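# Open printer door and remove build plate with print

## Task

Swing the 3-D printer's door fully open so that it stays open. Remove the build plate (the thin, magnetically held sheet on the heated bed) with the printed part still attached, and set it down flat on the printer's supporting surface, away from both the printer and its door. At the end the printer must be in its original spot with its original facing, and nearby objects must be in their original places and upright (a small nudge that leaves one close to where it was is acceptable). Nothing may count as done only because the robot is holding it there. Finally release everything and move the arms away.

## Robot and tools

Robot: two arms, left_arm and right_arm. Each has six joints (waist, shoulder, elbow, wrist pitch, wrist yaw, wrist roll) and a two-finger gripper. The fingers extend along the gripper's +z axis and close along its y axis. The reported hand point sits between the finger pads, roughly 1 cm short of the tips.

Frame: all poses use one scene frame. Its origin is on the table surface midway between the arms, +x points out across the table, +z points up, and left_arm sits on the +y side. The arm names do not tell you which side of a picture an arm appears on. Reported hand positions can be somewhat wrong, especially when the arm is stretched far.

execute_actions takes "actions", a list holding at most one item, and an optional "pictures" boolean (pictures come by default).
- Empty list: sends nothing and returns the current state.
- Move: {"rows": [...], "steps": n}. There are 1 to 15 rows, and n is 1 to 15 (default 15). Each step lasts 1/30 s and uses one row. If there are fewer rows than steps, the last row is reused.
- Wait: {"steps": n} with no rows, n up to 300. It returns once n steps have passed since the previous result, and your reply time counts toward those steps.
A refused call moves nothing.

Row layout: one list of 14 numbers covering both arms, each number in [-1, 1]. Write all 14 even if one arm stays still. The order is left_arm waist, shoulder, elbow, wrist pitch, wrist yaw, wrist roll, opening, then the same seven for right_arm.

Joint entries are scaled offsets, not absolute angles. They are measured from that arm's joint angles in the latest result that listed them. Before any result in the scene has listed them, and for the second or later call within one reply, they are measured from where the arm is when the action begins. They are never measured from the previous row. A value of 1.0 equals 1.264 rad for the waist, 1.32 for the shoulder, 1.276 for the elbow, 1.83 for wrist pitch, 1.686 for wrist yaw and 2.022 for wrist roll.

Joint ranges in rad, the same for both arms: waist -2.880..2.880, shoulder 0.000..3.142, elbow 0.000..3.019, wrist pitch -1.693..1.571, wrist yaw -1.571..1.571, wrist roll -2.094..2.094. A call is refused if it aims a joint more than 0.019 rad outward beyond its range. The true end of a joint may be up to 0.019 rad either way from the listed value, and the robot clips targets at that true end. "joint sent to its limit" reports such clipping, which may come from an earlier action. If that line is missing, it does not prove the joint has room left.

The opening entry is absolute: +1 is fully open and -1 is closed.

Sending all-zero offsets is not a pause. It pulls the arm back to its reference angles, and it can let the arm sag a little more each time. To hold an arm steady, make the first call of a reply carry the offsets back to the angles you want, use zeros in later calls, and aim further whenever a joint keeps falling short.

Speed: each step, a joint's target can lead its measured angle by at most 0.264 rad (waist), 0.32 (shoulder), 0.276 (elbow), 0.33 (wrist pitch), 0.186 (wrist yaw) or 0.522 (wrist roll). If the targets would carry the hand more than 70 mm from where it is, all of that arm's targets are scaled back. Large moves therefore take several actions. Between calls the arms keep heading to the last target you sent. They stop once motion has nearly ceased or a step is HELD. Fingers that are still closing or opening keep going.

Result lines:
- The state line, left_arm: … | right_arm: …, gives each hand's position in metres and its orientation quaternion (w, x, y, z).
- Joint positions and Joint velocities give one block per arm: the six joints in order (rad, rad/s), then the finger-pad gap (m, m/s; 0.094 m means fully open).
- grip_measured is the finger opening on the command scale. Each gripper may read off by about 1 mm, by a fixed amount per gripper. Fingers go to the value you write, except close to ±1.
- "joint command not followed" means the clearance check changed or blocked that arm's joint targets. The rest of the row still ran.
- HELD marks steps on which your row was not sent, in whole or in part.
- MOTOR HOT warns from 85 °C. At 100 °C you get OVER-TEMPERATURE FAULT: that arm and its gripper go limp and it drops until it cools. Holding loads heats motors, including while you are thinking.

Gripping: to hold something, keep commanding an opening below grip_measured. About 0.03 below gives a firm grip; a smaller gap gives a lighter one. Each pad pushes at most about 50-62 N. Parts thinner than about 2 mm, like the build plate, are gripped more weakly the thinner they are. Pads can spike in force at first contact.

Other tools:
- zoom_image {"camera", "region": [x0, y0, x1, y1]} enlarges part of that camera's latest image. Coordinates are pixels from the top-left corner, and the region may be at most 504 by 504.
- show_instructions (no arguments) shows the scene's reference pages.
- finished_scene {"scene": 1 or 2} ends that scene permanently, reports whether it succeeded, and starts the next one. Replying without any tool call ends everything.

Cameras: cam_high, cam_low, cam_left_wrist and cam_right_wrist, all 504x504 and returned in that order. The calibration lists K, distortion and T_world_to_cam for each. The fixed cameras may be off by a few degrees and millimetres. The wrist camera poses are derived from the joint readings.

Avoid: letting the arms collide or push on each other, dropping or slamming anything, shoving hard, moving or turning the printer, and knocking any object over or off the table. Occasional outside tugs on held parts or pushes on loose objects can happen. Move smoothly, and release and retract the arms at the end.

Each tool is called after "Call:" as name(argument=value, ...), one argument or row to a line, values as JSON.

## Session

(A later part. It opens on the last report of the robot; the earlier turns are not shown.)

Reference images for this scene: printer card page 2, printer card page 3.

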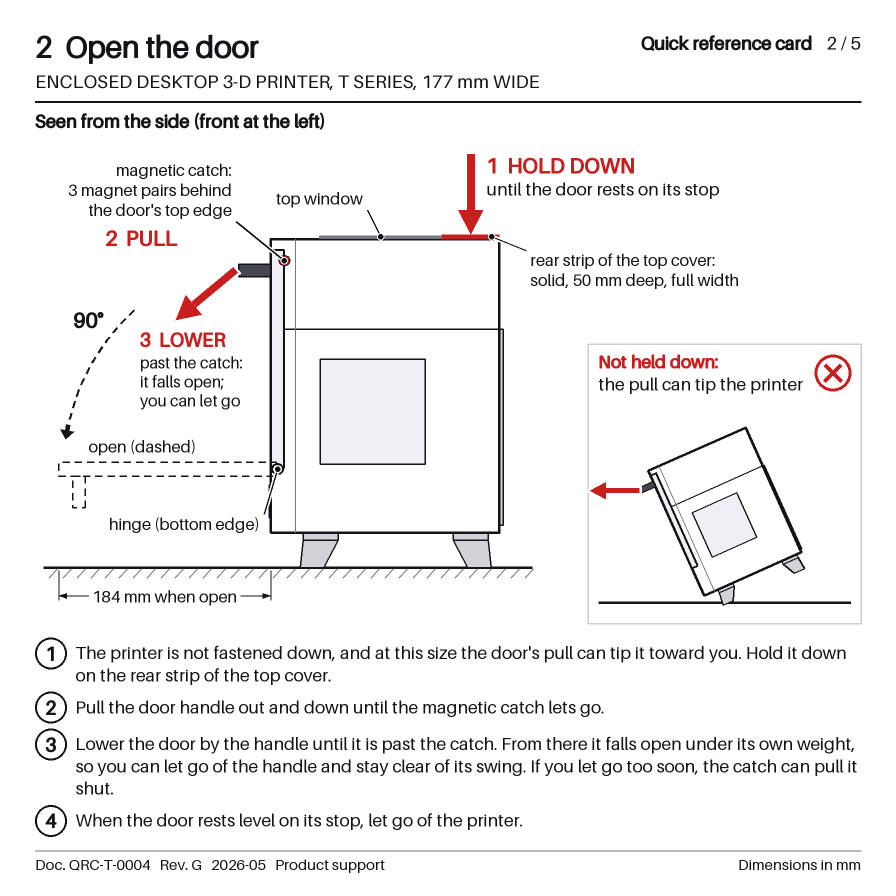

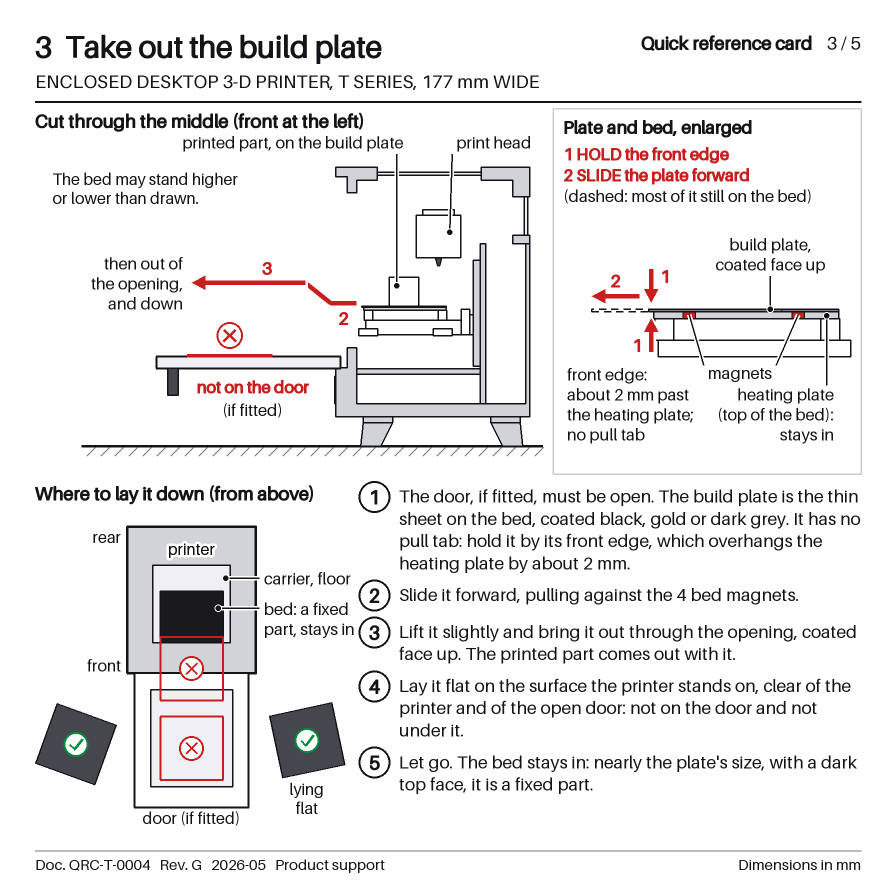

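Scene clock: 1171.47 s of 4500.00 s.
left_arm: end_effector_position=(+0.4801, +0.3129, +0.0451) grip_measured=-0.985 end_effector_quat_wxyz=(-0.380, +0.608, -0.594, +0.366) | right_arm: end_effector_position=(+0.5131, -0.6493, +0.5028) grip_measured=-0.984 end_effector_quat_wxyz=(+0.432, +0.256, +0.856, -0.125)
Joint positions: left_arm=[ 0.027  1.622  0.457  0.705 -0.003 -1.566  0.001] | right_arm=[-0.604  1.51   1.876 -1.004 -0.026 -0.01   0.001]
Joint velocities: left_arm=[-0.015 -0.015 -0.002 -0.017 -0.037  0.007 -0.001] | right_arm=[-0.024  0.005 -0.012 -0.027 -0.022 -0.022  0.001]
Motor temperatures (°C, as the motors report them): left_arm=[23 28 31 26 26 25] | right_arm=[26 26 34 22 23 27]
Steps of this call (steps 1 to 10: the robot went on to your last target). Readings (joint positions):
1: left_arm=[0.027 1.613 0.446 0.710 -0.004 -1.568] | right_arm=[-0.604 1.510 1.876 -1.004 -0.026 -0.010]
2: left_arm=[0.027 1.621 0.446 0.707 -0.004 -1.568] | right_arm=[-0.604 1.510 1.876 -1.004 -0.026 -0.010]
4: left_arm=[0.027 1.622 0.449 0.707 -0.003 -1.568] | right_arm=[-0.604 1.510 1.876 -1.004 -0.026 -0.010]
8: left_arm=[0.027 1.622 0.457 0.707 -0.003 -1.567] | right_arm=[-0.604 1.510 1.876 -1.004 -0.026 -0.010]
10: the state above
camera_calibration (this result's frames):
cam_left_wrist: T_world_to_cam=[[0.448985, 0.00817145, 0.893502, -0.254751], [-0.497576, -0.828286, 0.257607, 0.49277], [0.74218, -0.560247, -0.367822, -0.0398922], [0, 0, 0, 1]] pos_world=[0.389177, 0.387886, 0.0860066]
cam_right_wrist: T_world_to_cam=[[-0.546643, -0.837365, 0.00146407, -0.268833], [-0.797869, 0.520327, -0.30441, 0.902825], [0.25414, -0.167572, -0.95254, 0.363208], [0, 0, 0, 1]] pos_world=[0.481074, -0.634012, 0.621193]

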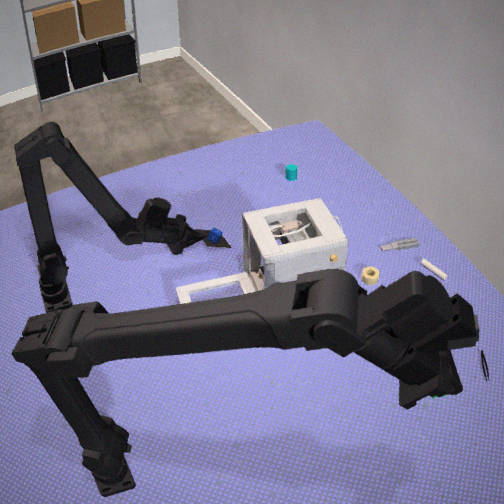

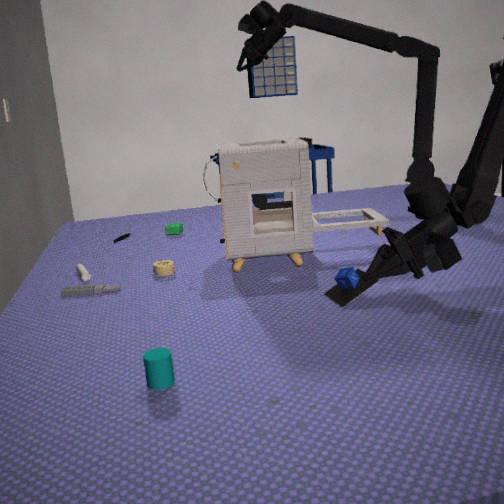

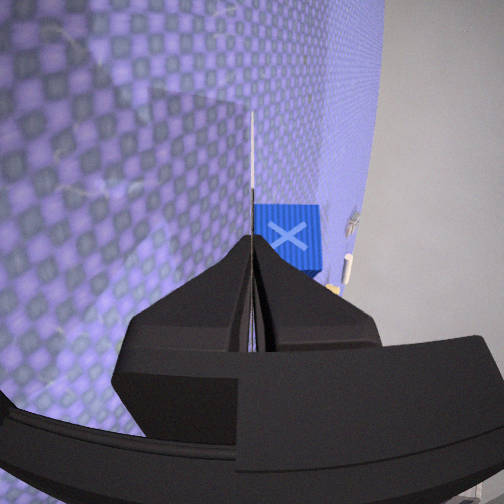

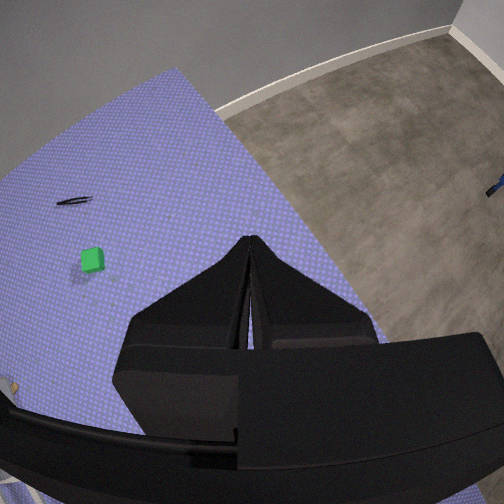

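Call:
execute_actions(
  actions=[
    {"rows":[[0,0,0,-0.007,0,0,-1,0,0,0,0,0,0,-1],[0,0,0,-0.009,0,0,-1,0,0,0,0,0,0,-1],[0,0,0,-0.011,0,0,-1,0,0,0,0,0,0,-1],[0,0,0,-0.013,0,0,-1,0,0,0,0,0,0,-1],[0,0,0,-0.015,0,0,-1,0,0,0,0,0,0,-1],[0,0,0,-0.017,0,0,-1,0,0,0,0,0,0,-1],[0,0,0,-0.019,0,0,-1,0,0,0,0,0,0,-1],[0,0,0,-0.021,0,0,-1,0,0,0,0,0,0,-1],[0,0,0,-0.023,0,0,-1,0,0,0,0,0,0,-1],[0,0,0,-0.025,0,0,-1,0,0,0,0,0,0,-1],[0,0,0,-0.027,0,0,-1,0,0,0,0,0,0,-1]],"steps":15},
  ],
)

Call:
zoom_image(
  camera="cam_low",
  region=[290, 200, 450, 320],
)

Scene clock: 1183.40 s of 4500.00 s.
left_arm: end_effector_position=(+0.4776, +0.3128, +0.0412) grip_measured=-0.985 end_effector_quat_wxyz=(-0.373, +0.612, -0.598, +0.360) | right_arm: end_effector_position=(+0.5131, -0.6493, +0.5028) grip_measured=-0.984 end_effector_quat_wxyz=(+0.432, +0.256, +0.856, -0.125)
Joint positions: left_arm=[ 0.027  1.618  0.457  0.681 -0.003 -1.566  0.001] | right_arm=[-0.604  1.51   1.876 -1.004 -0.026 -0.01   0.001]
Joint velocities: left_arm=[ 0.005 -0.015  0.012 -0.037 -0.051 -0.037 -0.003] | right_arm=[-0.015 -0.015  0.002 -0.002  0.007  0.022 -0.   ]
Motor temperatures (°C, as the motors report them): left_arm=[23 28 31 26 26 25] | right_arm=[26 26 34 22 23 27]
Steps of this call (steps 1 to 30: the robot went on to your last target; steps 31 to 90: nothing new was sent; then 8.43 s passed at rest; steps 91 to 105: all 15 steps of this action). Readings (joint positions):
91: left_arm=[0.027 1.622 0.457 0.704 -0.003 -1.566] | right_arm=[-0.604 1.510 1.876 -1.004 -0.026 -0.010]
92: left_arm=[0.027 1.622 0.457 0.702 -0.003 -1.566] | right_arm=[-0.604 1.510 1.876 -1.004 -0.026 -0.010]
94: left_arm=[0.027 1.622 0.457 0.696 -0.003 -1.566] | right_arm=[-0.604 1.510 1.876 -1.004 -0.026 -0.010]
98: left_arm=[0.027 1.622 0.457 0.691 -0.003 -1.566] | right_arm=[-0.604 1.510 1.876 -1.004 -0.026 -0.010]
105: the state above
camera_calibration (this result's frames):
cam_left_wrist: T_world_to_cam=[[0.467982, 0.00791813, 0.883702, -0.258781], [-0.492243, -0.828143, 0.268098, 0.489459], [0.733954, -0.560462, -0.383658, -0.0348715], [0, 0, 0, 1]] pos_world=[0.387632, 0.387847, 0.0840842]
cam_right_wrist: T_world_to_cam=[[-0.546643, -0.837365, 0.00146407, -0.268833], [-0.797869, 0.520327, -0.30441, 0.902825], [0.25414, -0.167572, -0.95254, 0.363208], [0, 0, 0, 1]] pos_world=[0.481074, -0.634012, 0.621193]

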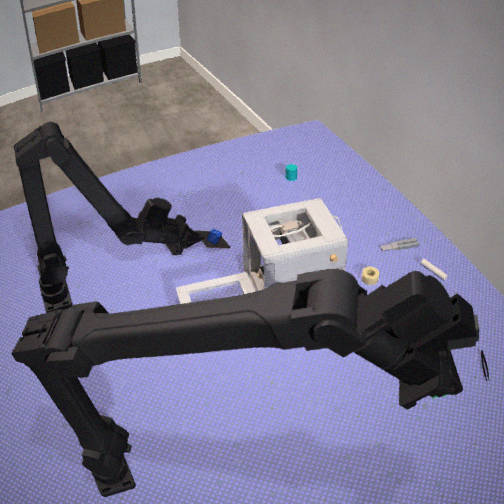

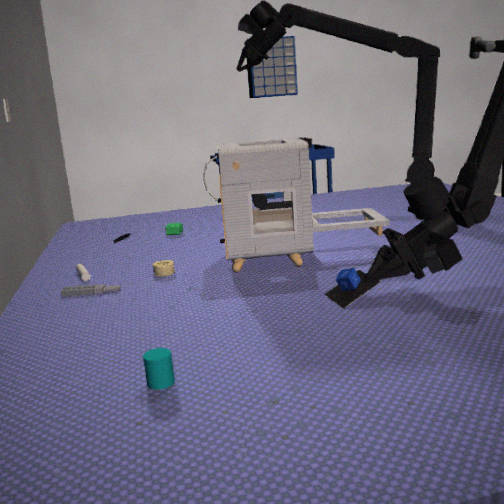

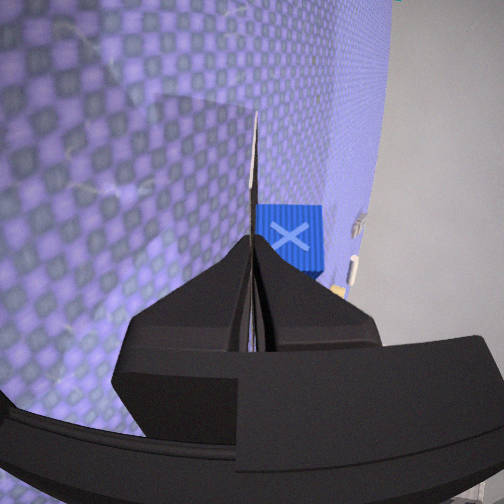

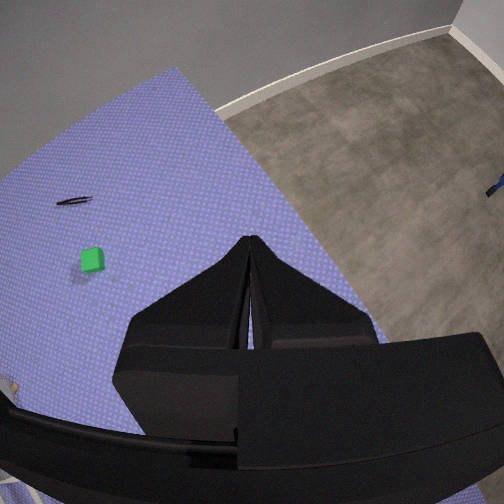

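Region (290, 200, 450, 320) of cam_low's 504x504 image, scaled by 3.150, with more detail than that image has; it fills the top 378 rows of this view, and the rest is white.

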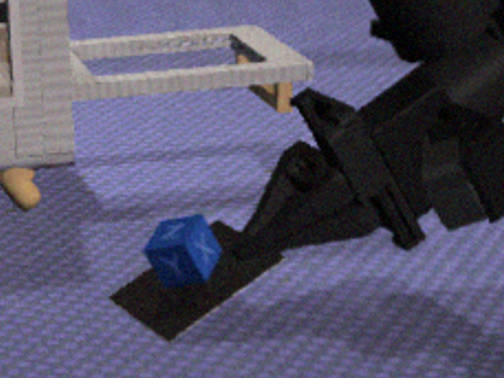

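Call:
execute_actions(
  actions=[
    {"rows":[[0,0,0,0,0,0,-0.98,0,0,0,0,0,0,-1],[0,0,0,0,0,0,-0.965,0,0,0,0,0,0,-1],[0,0,0,0,0,0,-0.95,0,0,0,0,0,0,-1],[0,0,0,0,0,0,-0.935,0,0,0,0,0,0,-1],[0,0,0,0,0,0,-0.92,0,0,0,0,0,0,-1],[0,0,0,0,0,0,-0.9,0,0,0,0,0,0,-1],[0,0,0,0,0,0,-0.88,0,0,0,0,0,0,-1],[0,0,0,0,0,0,-0.86,0,0,0,0,0,0,-1],[0,0,0,0,0,0,-0.84,0,0,0,0,0,0,-1],[0,0,0,0,0,0,-0.82,0,0,0,0,0,0,-1],[0,0,0,0,0,0,-0.8,0,0,0,0,0,0,-1]],"steps":13},
  ],
  pictures=false,
)

Call:
execute_actions(
  actions=[
    {"rows":[[0,0,0,-0.007,0,0,-0.79,0,0,0,0,0,0,-1],[0,0,0,-0.01,0,0,-0.775,0,0,0,0,0,0,-1],[0,0,0,-0.0135,0,0,-0.76,0,0,0,0,0,0,-1],[0,0,0,-0.017,0,0,-0.745,0,0,0,0,0,0,-1],[0,0,0,-0.0205,0,0,-0.73,0,0,0,0,0,0,-1],[0,0,0,-0.024,0,0,-0.715,0,0,0,0,0,0,-1],[0,0,0,-0.0275,0,0,-0.7,0,0,0,0,0,0,-1],[0,0,0,-0.031,0,0,-0.685,0,0,0,0,0,0,-1],[0,0,0,-0.0345,0,0,-0.67,0,0,0,0,0,0,-1],[0,0,0,-0.038,0,0,-0.655,0,0,0,0,0,0,-1],[0,0,0,-0.0415,0,0,-0.64,0,0,0,0,0,0,-1],[0,0,0,-0.045,0,0,-0.625,0,0,0,0,0,0,-1],[0,0,0,-0.048,0,0,-0.61,0,0,0,0,0,0,-1],[0,0,0,-0.051,0,0,-0.6,0,0,0,0,0,0,-1]],"steps":15},
  ],
)

Call:
zoom_image(
  camera="cam_low",
  region=[290, 210, 450, 330],
)

Scene clock: 1198.70 s of 4500.00 s.
left_arm: end_effector_position=(+0.4774, +0.3128, +0.0412) grip_measured=-0.802 end_effector_quat_wxyz=(-0.373, +0.612, -0.598, +0.360) | right_arm: end_effector_position=(+0.5131, -0.6493, +0.5028) grip_measured=-0.984 end_effector_quat_wxyz=(+0.432, +0.256, +0.856, -0.125)
Joint positions: left_arm=[ 0.027  1.618  0.457  0.68  -0.003 -1.566  0.009] | right_arm=[-0.604  1.51   1.876 -1.004 -0.026 -0.01   0.001]
Joint velocities: left_arm=[-0.015 -0.005 -0.007 -0.017 -0.081  0.081  0.001] | right_arm=[ 0.005  0.005 -0.007  0.017 -0.022  0.022  0.001]
Motor temperatures (°C, as the motors report them): left_arm=[23 28 30 26 26 25] | right_arm=[26 26 34 22 23 27]
Steps of this call (steps 1 to 15: the robot went on to your last target; steps 16 to 90: nothing new was sent; then 11.87 s passed at rest; steps 91 to 103: all 13 steps of this action). Readings (joint positions):
91: left_arm=[0.027 1.618 0.457 0.680 -0.003 -1.566] | right_arm=[-0.604 1.510 1.876 -1.004 -0.026 -0.010]
92: left_arm=[0.027 1.618 0.457 0.680 -0.003 -1.566] | right_arm=[-0.604 1.510 1.876 -1.004 -0.026 -0.010]
94: left_arm=[0.027 1.618 0.457 0.680 -0.003 -1.566] | right_arm=[-0.604 1.510 1.876 -1.004 -0.026 -0.010]
98: left_arm=[0.027 1.618 0.457 0.680 -0.003 -1.566] | right_arm=[-0.604 1.510 1.876 -1.004 -0.026 -0.010]
103: the state above

Scene clock: 1199.20 s of 4500.00 s.
left_arm: end_effector_position=(+0.4678, +0.3125, +0.0244) grip_measured=-0.603 end_effector_quat_wxyz=(-0.349, +0.626, -0.612, +0.336) | right_arm: end_effector_position=(+0.5131, -0.6493, +0.5028) grip_measured=-0.984 end_effector_quat_wxyz=(+0.432, +0.256, +0.856, -0.125)
Joint positions: left_arm=[ 0.027  1.618  0.457  0.602 -0.003 -1.566  0.019] | right_arm=[-0.604  1.51   1.876 -1.004 -0.026 -0.01   0.001]
Joint velocities: left_arm=[ 0.005  0.005  0.012 -0.115  0.007 -0.022  0.004] | right_arm=[ 0.015  0.005 -0.007 -0.012 -0.007 -0.007  0.   ]
Motor temperatures (°C, as the motors report them): left_arm=[23 28 30 26 26 25] | right_arm=[26 26 34 22 23 27]
Steps of this call (steps 1 to 15: all 15 steps of this action). Readings (joint positions):
1: left_arm=[0.027 1.618 0.457 0.679 -0.003 -1.566] | right_arm=[-0.604 1.510 1.876 -1.004 -0.026 -0.010]
2: left_arm=[0.027 1.618 0.457 0.677 -0.003 -1.566] | right_arm=[-0.604 1.510 1.876 -1.004 -0.026 -0.010]
4: left_arm=[0.027 1.618 0.457 0.668 -0.003 -1.566] | right_arm=[-0.604 1.510 1.876 -1.004 -0.026 -0.010]
8: left_arm=[0.027 1.618 0.457 0.644 -0.003 -1.566] | right_arm=[-0.604 1.510 1.876 -1.004 -0.026 -0.010]
15: the state above
camera_calibration (this result's frames):
cam_left_wrist: T_world_to_cam=[[0.536209, 0.00974928, 0.844029, -0.270863], [-0.469501, -0.827532, 0.307831, 0.477119], [0.701462, -0.561334, -0.439153, -0.0174408], [0, 0, 0, 1]] pos_world=[0.381481, 0.387682, 0.0740853]
cam_right_wrist: T_world_to_cam=[[-0.546643, -0.837365, 0.00146407, -0.268833], [-0.797869, 0.520327, -0.30441, 0.902825], [0.25414, -0.167572, -0.95254, 0.363208], [0, 0, 0, 1]] pos_world=[0.481074, -0.634012, 0.621193]

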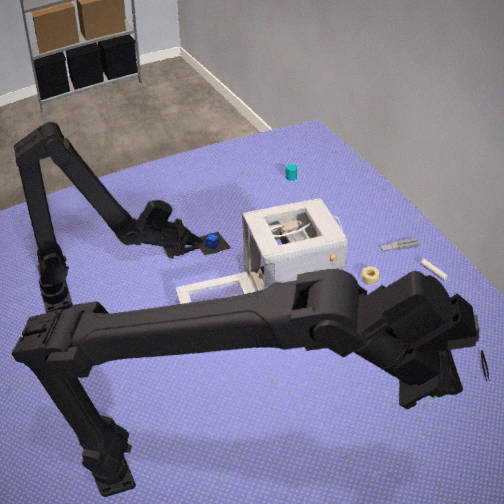

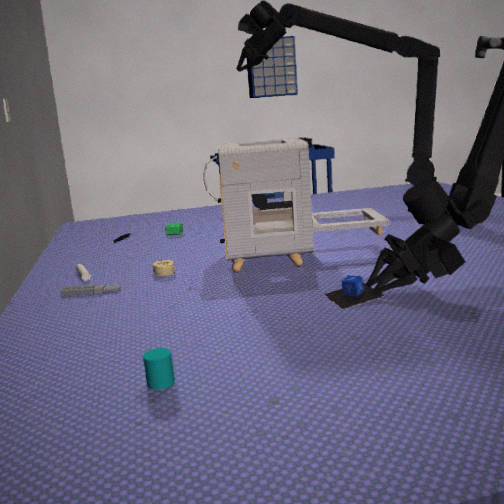

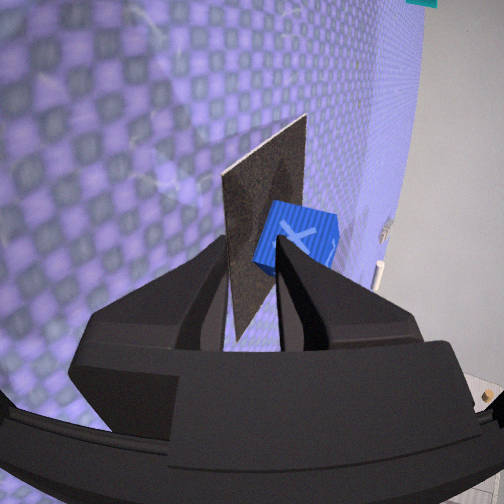

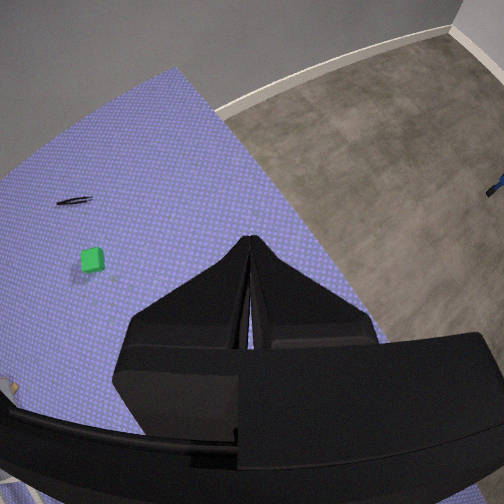

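Region (290, 210, 450, 330) of cam_low's 504x504 image, scaled by 3.150, with more detail than that image has; it fills the top 378 rows of this view, and the rest is white.

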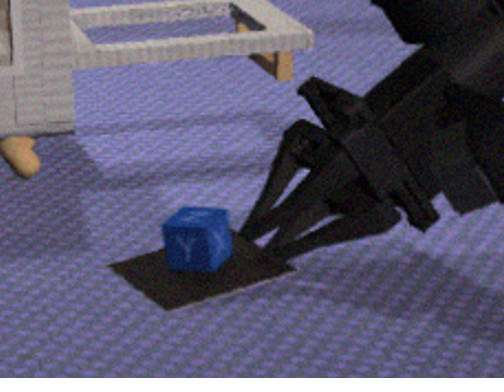

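Call:
execute_actions(
  actions=[
    {"rows":[[0,0,0,-0.01,0,0,-0.6,0,0,0,0,0,0,-1],[0,0,0,-0.012,0,0,-0.6,0,0,0,0,0,0,-1],[0,0,0,-0.014,0,0,-0.6,0,0,0,0,0,0,-1],[0,0,0,-0.016,0,0,-0.6,0,0,0,0,0,0,-1],[0,0,0,-0.018,0,0,-0.6,0,0,0,0,0,0,-1],[0,0,0,-0.02,0,0,-0.6,0,0,0,0,0,0,-1],[0,0,0,-0.022,0,0,-0.6,0,0,0,0,0,0,-1]],"steps":12},
  ],
  pictures=false,
)

Call:
execute_actions(
  actions=[
    {"rows":[[0,-0.01,0,0,0,0,-0.6,0,0,0,0,0,0,-1],[0,-0.012,-0.002,0,0,0,-0.6,0,0,0,0,0,0,-1],[0,-0.014,-0.005,0,0,0,-0.6,0,0,0,0,0,0,-1],[0,-0.0163,-0.008,0,0,0,-0.6,0,0,0,0,0,0,-1],[0,-0.0186,-0.011,0,0,0,-0.6,0,0,0,0,0,0,-1],[0,-0.021,-0.014,0,0,0,-0.6,0,0,0,0,0,0,-1],[0,-0.0233,-0.017,0,0,0,-0.6,0,0,0,0,0,0,-1],[0,-0.0256,-0.02,0,0,0,-0.6,0,0,0,0,0,0,-1],[0,-0.028,-0.023,0,0,0,-0.6,0,0,0,0,0,0,-1],[0,-0.0303,-0.026,0,0,0,-0.6,0,0,0,0,0,0,-1],[0,-0.0326,-0.029,0,0,0,-0.6,0,0,0,0,0,0,-1],[0,-0.035,-0.032,0,0,0,-0.6,0,0,0,0,0,0,-1],[0,-0.0373,-0.035,0,0,0,-0.6,0,0,0,0,0,0,-1],[0,-0.0396,-0.038,0,0,0,-0.6,0,0,0,0,0,0,-1],[0,-0.042,-0.041,0,0,0,-0.6,0,0,0,0,0,0,-1]],"steps":15},
  ],
  pictures=false,
)

Call:
execute_actions(
  actions=[
    {"steps":8},
  ],
)

Call:
zoom_image(
  camera="cam_low",
  region=[290, 210, 450, 330],
)

Scene clock: 1218.63 s of 4500.00 s.
left_arm: end_effector_position=(+0.4650, +0.3125, +0.0202) grip_measured=-0.602 end_effector_quat_wxyz=(-0.342, +0.629, -0.615, +0.330) | right_arm: end_effector_position=(+0.5131, -0.6493, +0.5028) grip_measured=-0.984 end_effector_quat_wxyz=(+0.432, +0.256, +0.856, -0.125)
Joint positions: left_arm=[ 0.027  1.618  0.457  0.58  -0.003 -1.566  0.019] | right_arm=[-0.604  1.51   1.876 -1.004 -0.026 -0.01   0.001]
Joint velocities: left_arm=[-0.005 -0.005  0.007  0.007 -0.037  0.007 -0.   ] | right_arm=[-0.015  0.005  0.022  0.007  0.095  0.066 -0.002]
Motor temperatures (°C, as the motors report them): left_arm=[23 28 30 26 26 25] | right_arm=[26 26 34 22 23 27]
Steps of this call (steps 1 to 15: the robot went on to your last target; steps 16 to 90: nothing new was sent; then 16.03 s passed at rest; steps 91 to 102: all 12 steps of this action). Readings (joint positions):
91: left_arm=[0.027 1.618 0.457 0.594 -0.003 -1.566] | right_arm=[-0.604 1.510 1.876 -1.004 -0.026 -0.010]
92: left_arm=[0.027 1.618 0.457 0.593 -0.003 -1.566] | right_arm=[-0.604 1.510 1.876 -1.004 -0.026 -0.010]
94: left_arm=[0.027 1.618 0.457 0.587 -0.003 -1.566] | right_arm=[-0.604 1.510 1.876 -1.004 -0.026 -0.010]
98: left_arm=[0.027 1.618 0.457 0.580 -0.003 -1.566] | right_arm=[-0.604 1.510 1.876 -1.004 -0.026 -0.010]
102: the state above

Scene clock: 1219.13 s of 4500.00 s.
left_arm: end_effector_position=(+0.4486, +0.3120, +0.0229) grip_measured=-0.602 end_effector_quat_wxyz=(-0.342, +0.630, -0.615, +0.329) | right_arm: end_effector_position=(+0.5131, -0.6493, +0.5028) grip_measured=-0.984 end_effector_quat_wxyz=(+0.432, +0.256, +0.856, -0.125)
Joint positions: left_arm=[ 0.027  1.576  0.413  0.58  -0.003 -1.566  0.019] | right_arm=[-0.604  1.51   1.876 -1.004 -0.026 -0.01   0.001]
Joint velocities: left_arm=[-0.015 -0.103 -0.11  -0.012 -0.007 -0.037  0.   ] | right_arm=[-0.005  0.005 -0.007 -0.002  0.022 -0.051  0.   ]
Motor temperatures (°C, as the motors report them): left_arm=[23 28 30 26 26 25] | right_arm=[26 26 34 22 23 27]
Steps of this call (steps 1 to 15: all 15 steps of this action). Readings (joint positions):
1: left_arm=[0.027 1.617 0.457 0.580 -0.003 -1.566] | right_arm=[-0.604 1.510 1.876 -1.004 -0.026 -0.010]
2: left_arm=[0.027 1.616 0.456 0.580 -0.003 -1.566] | right_arm=[-0.604 1.510 1.876 -1.004 -0.026 -0.010]
4: left_arm=[0.027 1.613 0.453 0.580 -0.003 -1.566] | right_arm=[-0.604 1.510 1.876 -1.004 -0.026 -0.010]
8: left_arm=[0.027 1.601 0.440 0.580 -0.003 -1.566] | right_arm=[-0.604 1.510 1.876 -1.004 -0.026 -0.010]
15: the state above

Scene clock: 1219.40 s of 4500.00 s.
left_arm: end_effector_position=(+0.4449, +0.3119, +0.0222) grip_measured=-0.602 end_effector_quat_wxyz=(-0.341, +0.630, -0.616, +0.328) | right_arm: end_effector_position=(+0.5131, -0.6493, +0.5028) grip_measured=-0.984 end_effector_quat_wxyz=(+0.432, +0.256, +0.856, -0.125)
Joint positions: left_arm=[ 0.027  1.57   0.405  0.58  -0.003 -1.566  0.019] | right_arm=[-0.604  1.51   1.876 -1.004 -0.026 -0.01   0.001]
Joint velocities: left_arm=[-0.005  0.005 -0.022 -0.017  0.022  0.007 -0.001] | right_arm=[-0.005 -0.005  0.007  0.002 -0.081 -0.007  0.001]
Motor temperatures (°C, as the motors report them): left_arm=[23 28 30 26 26 25] | right_arm=[26 26 34 22 23 27]
Steps of this call (steps 1 to 8: the robot went on to your last target). Readings (joint positions):
1: left_arm=[0.027 1.573 0.410 0.580 -0.003 -1.566] | right_arm=[-0.604 1.510 1.876 -1.004 -0.026 -0.010]
2: left_arm=[0.027 1.572 0.407 0.580 -0.003 -1.566] | right_arm=[-0.604 1.510 1.876 -1.004 -0.026 -0.010]
4: left_arm=[0.027 1.570 0.405 0.580 -0.003 -1.566] | right_arm=[-0.604 1.510 1.876 -1.004 -0.026 -0.010]
8: the state above
camera_calibration (this result's frames):
cam_left_wrist: T_world_to_cam=[[0.557596, 0.0103233, 0.830048, -0.266092], [-0.461476, -0.827317, 0.320292, 0.462663], [0.690019, -0.561641, -0.456544, 0.00282746], [0, 0, 0, 1]] pos_world=[0.359928, 0.387104, 0.0739729]
cam_right_wrist: T_world_to_cam=[[-0.546643, -0.837365, 0.00146407, -0.268833], [-0.797869, 0.520327, -0.30441, 0.902825], [0.25414, -0.167572, -0.95254, 0.363208], [0, 0, 0, 1]] pos_world=[0.481074, -0.634012, 0.621193]

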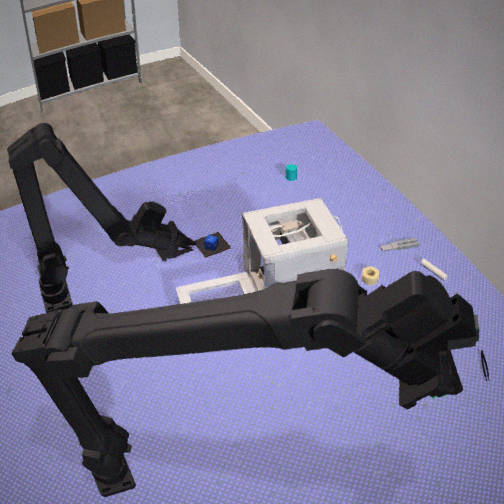

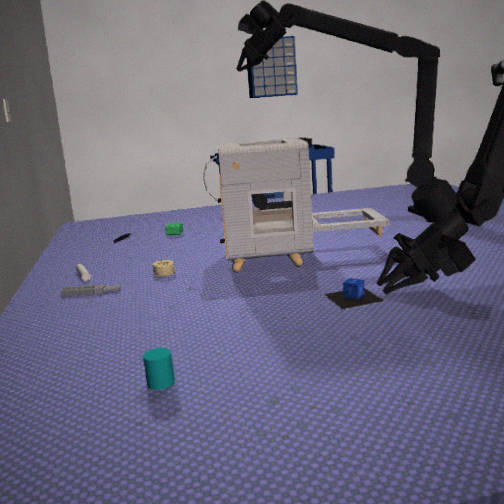

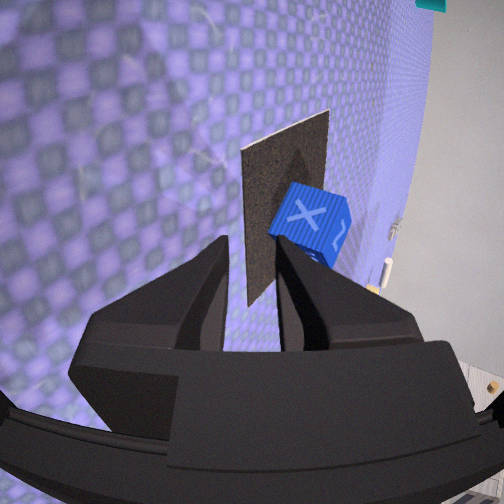

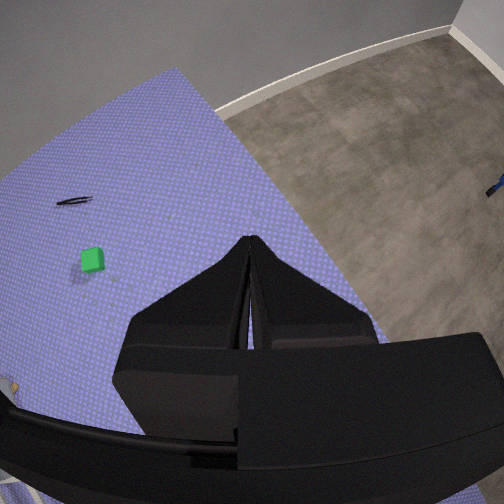

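Region (290, 210, 450, 330) of cam_low's 504x504 image, scaled by 3.150, with more detail than that image has; it fills the top 378 rows of this view, and the rest is white.

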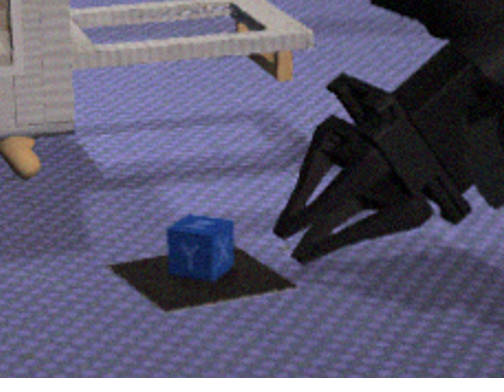

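The plate is lying flat, so I'll move the left hand clear.

Call:
execute_actions(
  actions=[
    {"rows":[[0,-0.012,-0.004,0,0,0,-0.6,0,0,0,0,0,0,-1],[0,-0.02,-0.009,0,0,0,-0.6,0,0,0,0,0,0,-1],[0,-0.03,-0.015,0,0,0,-0.6,0,0,0,0,0,0,-1],[0,-0.042,-0.021,0,0,0,-0.6,0,0,0,0,0,0,-1],[0,-0.056,-0.027,0,0,0,-0.6,0,0,0,0,0,0,-1],[0,-0.071,-0.033,0,0,0,-0.6,0,0,0,0,0,0,-1],[0,-0.087,-0.039,0,0,0,-0.6,0,0,0,0,0,0,-1],[0,-0.103,-0.045,0,0,0,-0.6,0,0,0,0,0,0,-1],[0,-0.119,-0.05,0,0,0,-0.6,0,0,0,0,0,0,-1],[0,-0.135,-0.055,0,0,0,-0.6,0,0,0,0,0,0,-1],[0,-0.15,-0.059,0,0,0,-0.6,0,0,0,0,0,0,-1],[0,-0.163,-0.062,0,0,0,-0.6,0,0,0,0,0,0,-1],[0,-0.174,-0.065,0,0,0,-0.6,0,0,0,0,0,0,-1],[0,-0.182,-0.067,0,0,0,-0.6,0,0,0,0,0,0,-1],[0,-0.187,-0.068,0,0,0,-0.6,0,0,0,0,0,0,-1]],"steps":15},
  ],
  pictures=false,
)

Call:
execute_actions(
  actions=[
    {"steps":10},
  ],
)

Call:
zoom_image(
  camera="cam_high",
  region=[190, 160, 390, 360],
)

Scene clock: 1234.33 s of 4500.00 s.
left_arm: end_effector_position=(+0.4253, +0.3114, +0.0863) grip_measured=-0.602 end_effector_quat_wxyz=(-0.387, +0.603, -0.589, +0.373) | right_arm: end_effector_position=(+0.5131, -0.6493, +0.5028) grip_measured=-0.984 end_effector_quat_wxyz=(+0.432, +0.256, +0.856, -0.125)
Joint positions: left_arm=[ 0.027  1.339  0.324  0.58  -0.003 -1.566  0.019] | right_arm=[-0.604  1.51   1.876 -1.004 -0.026 -0.01   0.001]
Joint velocities: left_arm=[ 0.005 -0.405 -0.056  0.017  0.007 -0.081 -0.002] | right_arm=[-0.005 -0.015  0.017 -0.007 -0.007 -0.051 -0.   ]
Motor temperatures (°C, as the motors report them): left_arm=[23 28 30 26 26 25] | right_arm=[26 26 34 22 23 27]
Steps of this call (steps 1 to 15: the robot went on to your last target; steps 16 to 90: nothing new was sent; then 11.43 s passed at rest; steps 91 to 105: all 15 steps of this action). Readings (joint positions):
91: left_arm=[0.027 1.570 0.405 0.580 -0.003 -1.566] | right_arm=[-0.604 1.510 1.876 -1.004 -0.026 -0.010]
92: left_arm=[0.027 1.568 0.403 0.580 -0.003 -1.566] | right_arm=[-0.604 1.510 1.876 -1.004 -0.026 -0.010]
94: left_arm=[0.027 1.555 0.395 0.580 -0.003 -1.566] | right_arm=[-0.604 1.510 1.876 -1.004 -0.026 -0.010]
98: left_arm=[0.027 1.488 0.361 0.580 -0.003 -1.566] | right_arm=[-0.604 1.510 1.876 -1.004 -0.026 -0.010]
105: the state above

Scene clock: 1234.67 s of 4500.00 s.
left_arm: end_effector_position=(+0.4242, +0.3114, +0.0930) grip_measured=-0.602 end_effector_quat_wxyz=(-0.392, +0.600, -0.586, +0.378) | right_arm: end_effector_position=(+0.5131, -0.6493, +0.5028) grip_measured=-0.984 end_effector_quat_wxyz=(+0.432, +0.256, +0.856, -0.125)
Joint positions: left_arm=[ 0.027  1.318  0.319  0.58  -0.003 -1.566  0.019] | right_arm=[-0.604  1.51   1.876 -1.004 -0.026 -0.01   0.001]
Joint velocities: left_arm=[ 0.005  0.005 -0.002 -0.007 -0.066 -0.037 -0.   ] | right_arm=[ 0.015  0.005  0.002 -0.007 -0.007  0.066  0.001]
Motor temperatures (°C, as the motors report them): left_arm=[23 28 30 26 26 25] | right_arm=[26 26 34 22 23 27]
Steps of this call (steps 1 to 10: the robot went on to your last target). Readings (joint positions):
1: left_arm=[0.027 1.328 0.322 0.580 -0.003 -1.566] | right_arm=[-0.604 1.510 1.876 -1.004 -0.026 -0.010]
2: left_arm=[0.027 1.321 0.322 0.580 -0.003 -1.566] | right_arm=[-0.604 1.510 1.876 -1.004 -0.026 -0.010]
4: left_arm=[0.027 1.318 0.322 0.580 -0.003 -1.566] | right_arm=[-0.604 1.510 1.876 -1.004 -0.026 -0.010]
8: left_arm=[0.027 1.318 0.320 0.580 -0.003 -1.566] | right_arm=[-0.604 1.510 1.876 -1.004 -0.026 -0.010]
10: the state above
camera_calibration (this result's frames):
cam_left_wrist: T_world_to_cam=[[0.411837, 0.00641122, 0.911235, -0.257817], [-0.507993, -0.828565, 0.235419, 0.457977], [0.756527, -0.559856, -0.337977, 0.00934268], [0, 0, 0, 1]] pos_world=[0.33176, 0.386347, 0.130273]
cam_right_wrist: T_world_to_cam=[[-0.546643, -0.837365, 0.00146407, -0.268833], [-0.797869, 0.520327, -0.30441, 0.902825], [0.25414, -0.167572, -0.95254, 0.363208], [0, 0, 0, 1]] pos_world=[0.481074, -0.634012, 0.621193]

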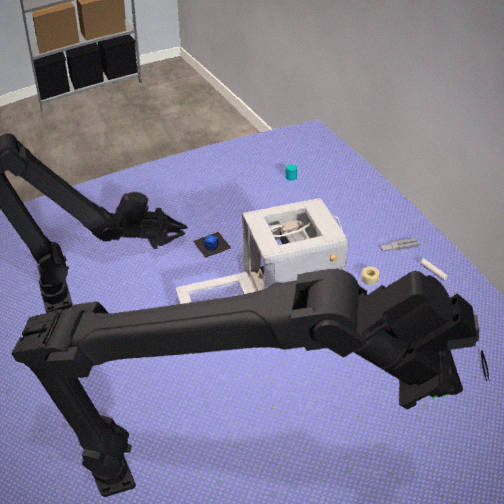

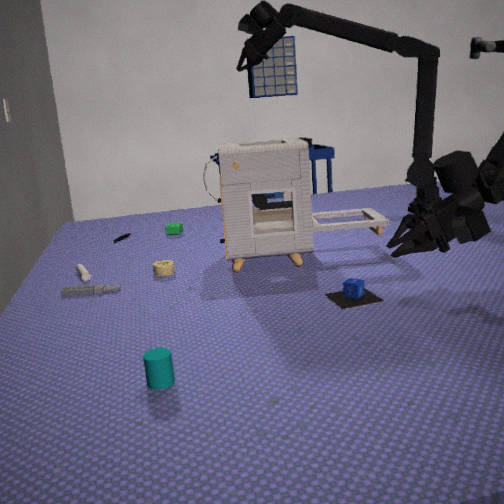

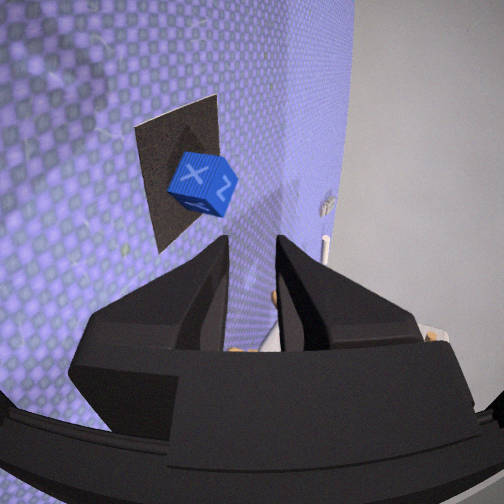

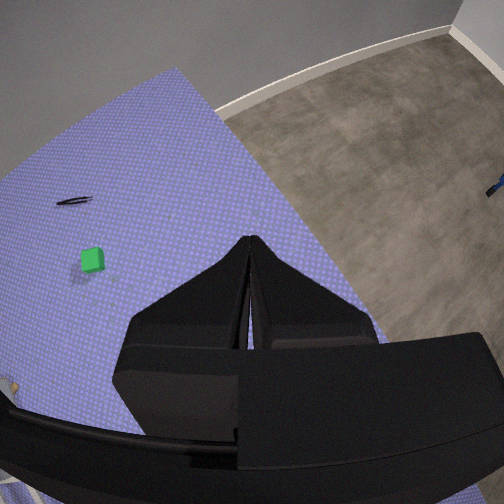

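Region (190, 160, 390, 360) of cam_high's 504x504 image, scaled by 2.520, with more detail than that image has.

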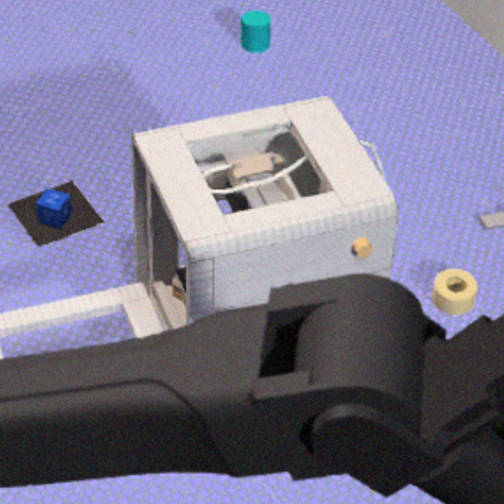

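The camera markers show the printer where it was at my last check, about 5 mm from its starting spot. The door is open and the plate is flat on the table.

Call:
finished_scene(
  scene=2,
)

The scene is finished: the task was done.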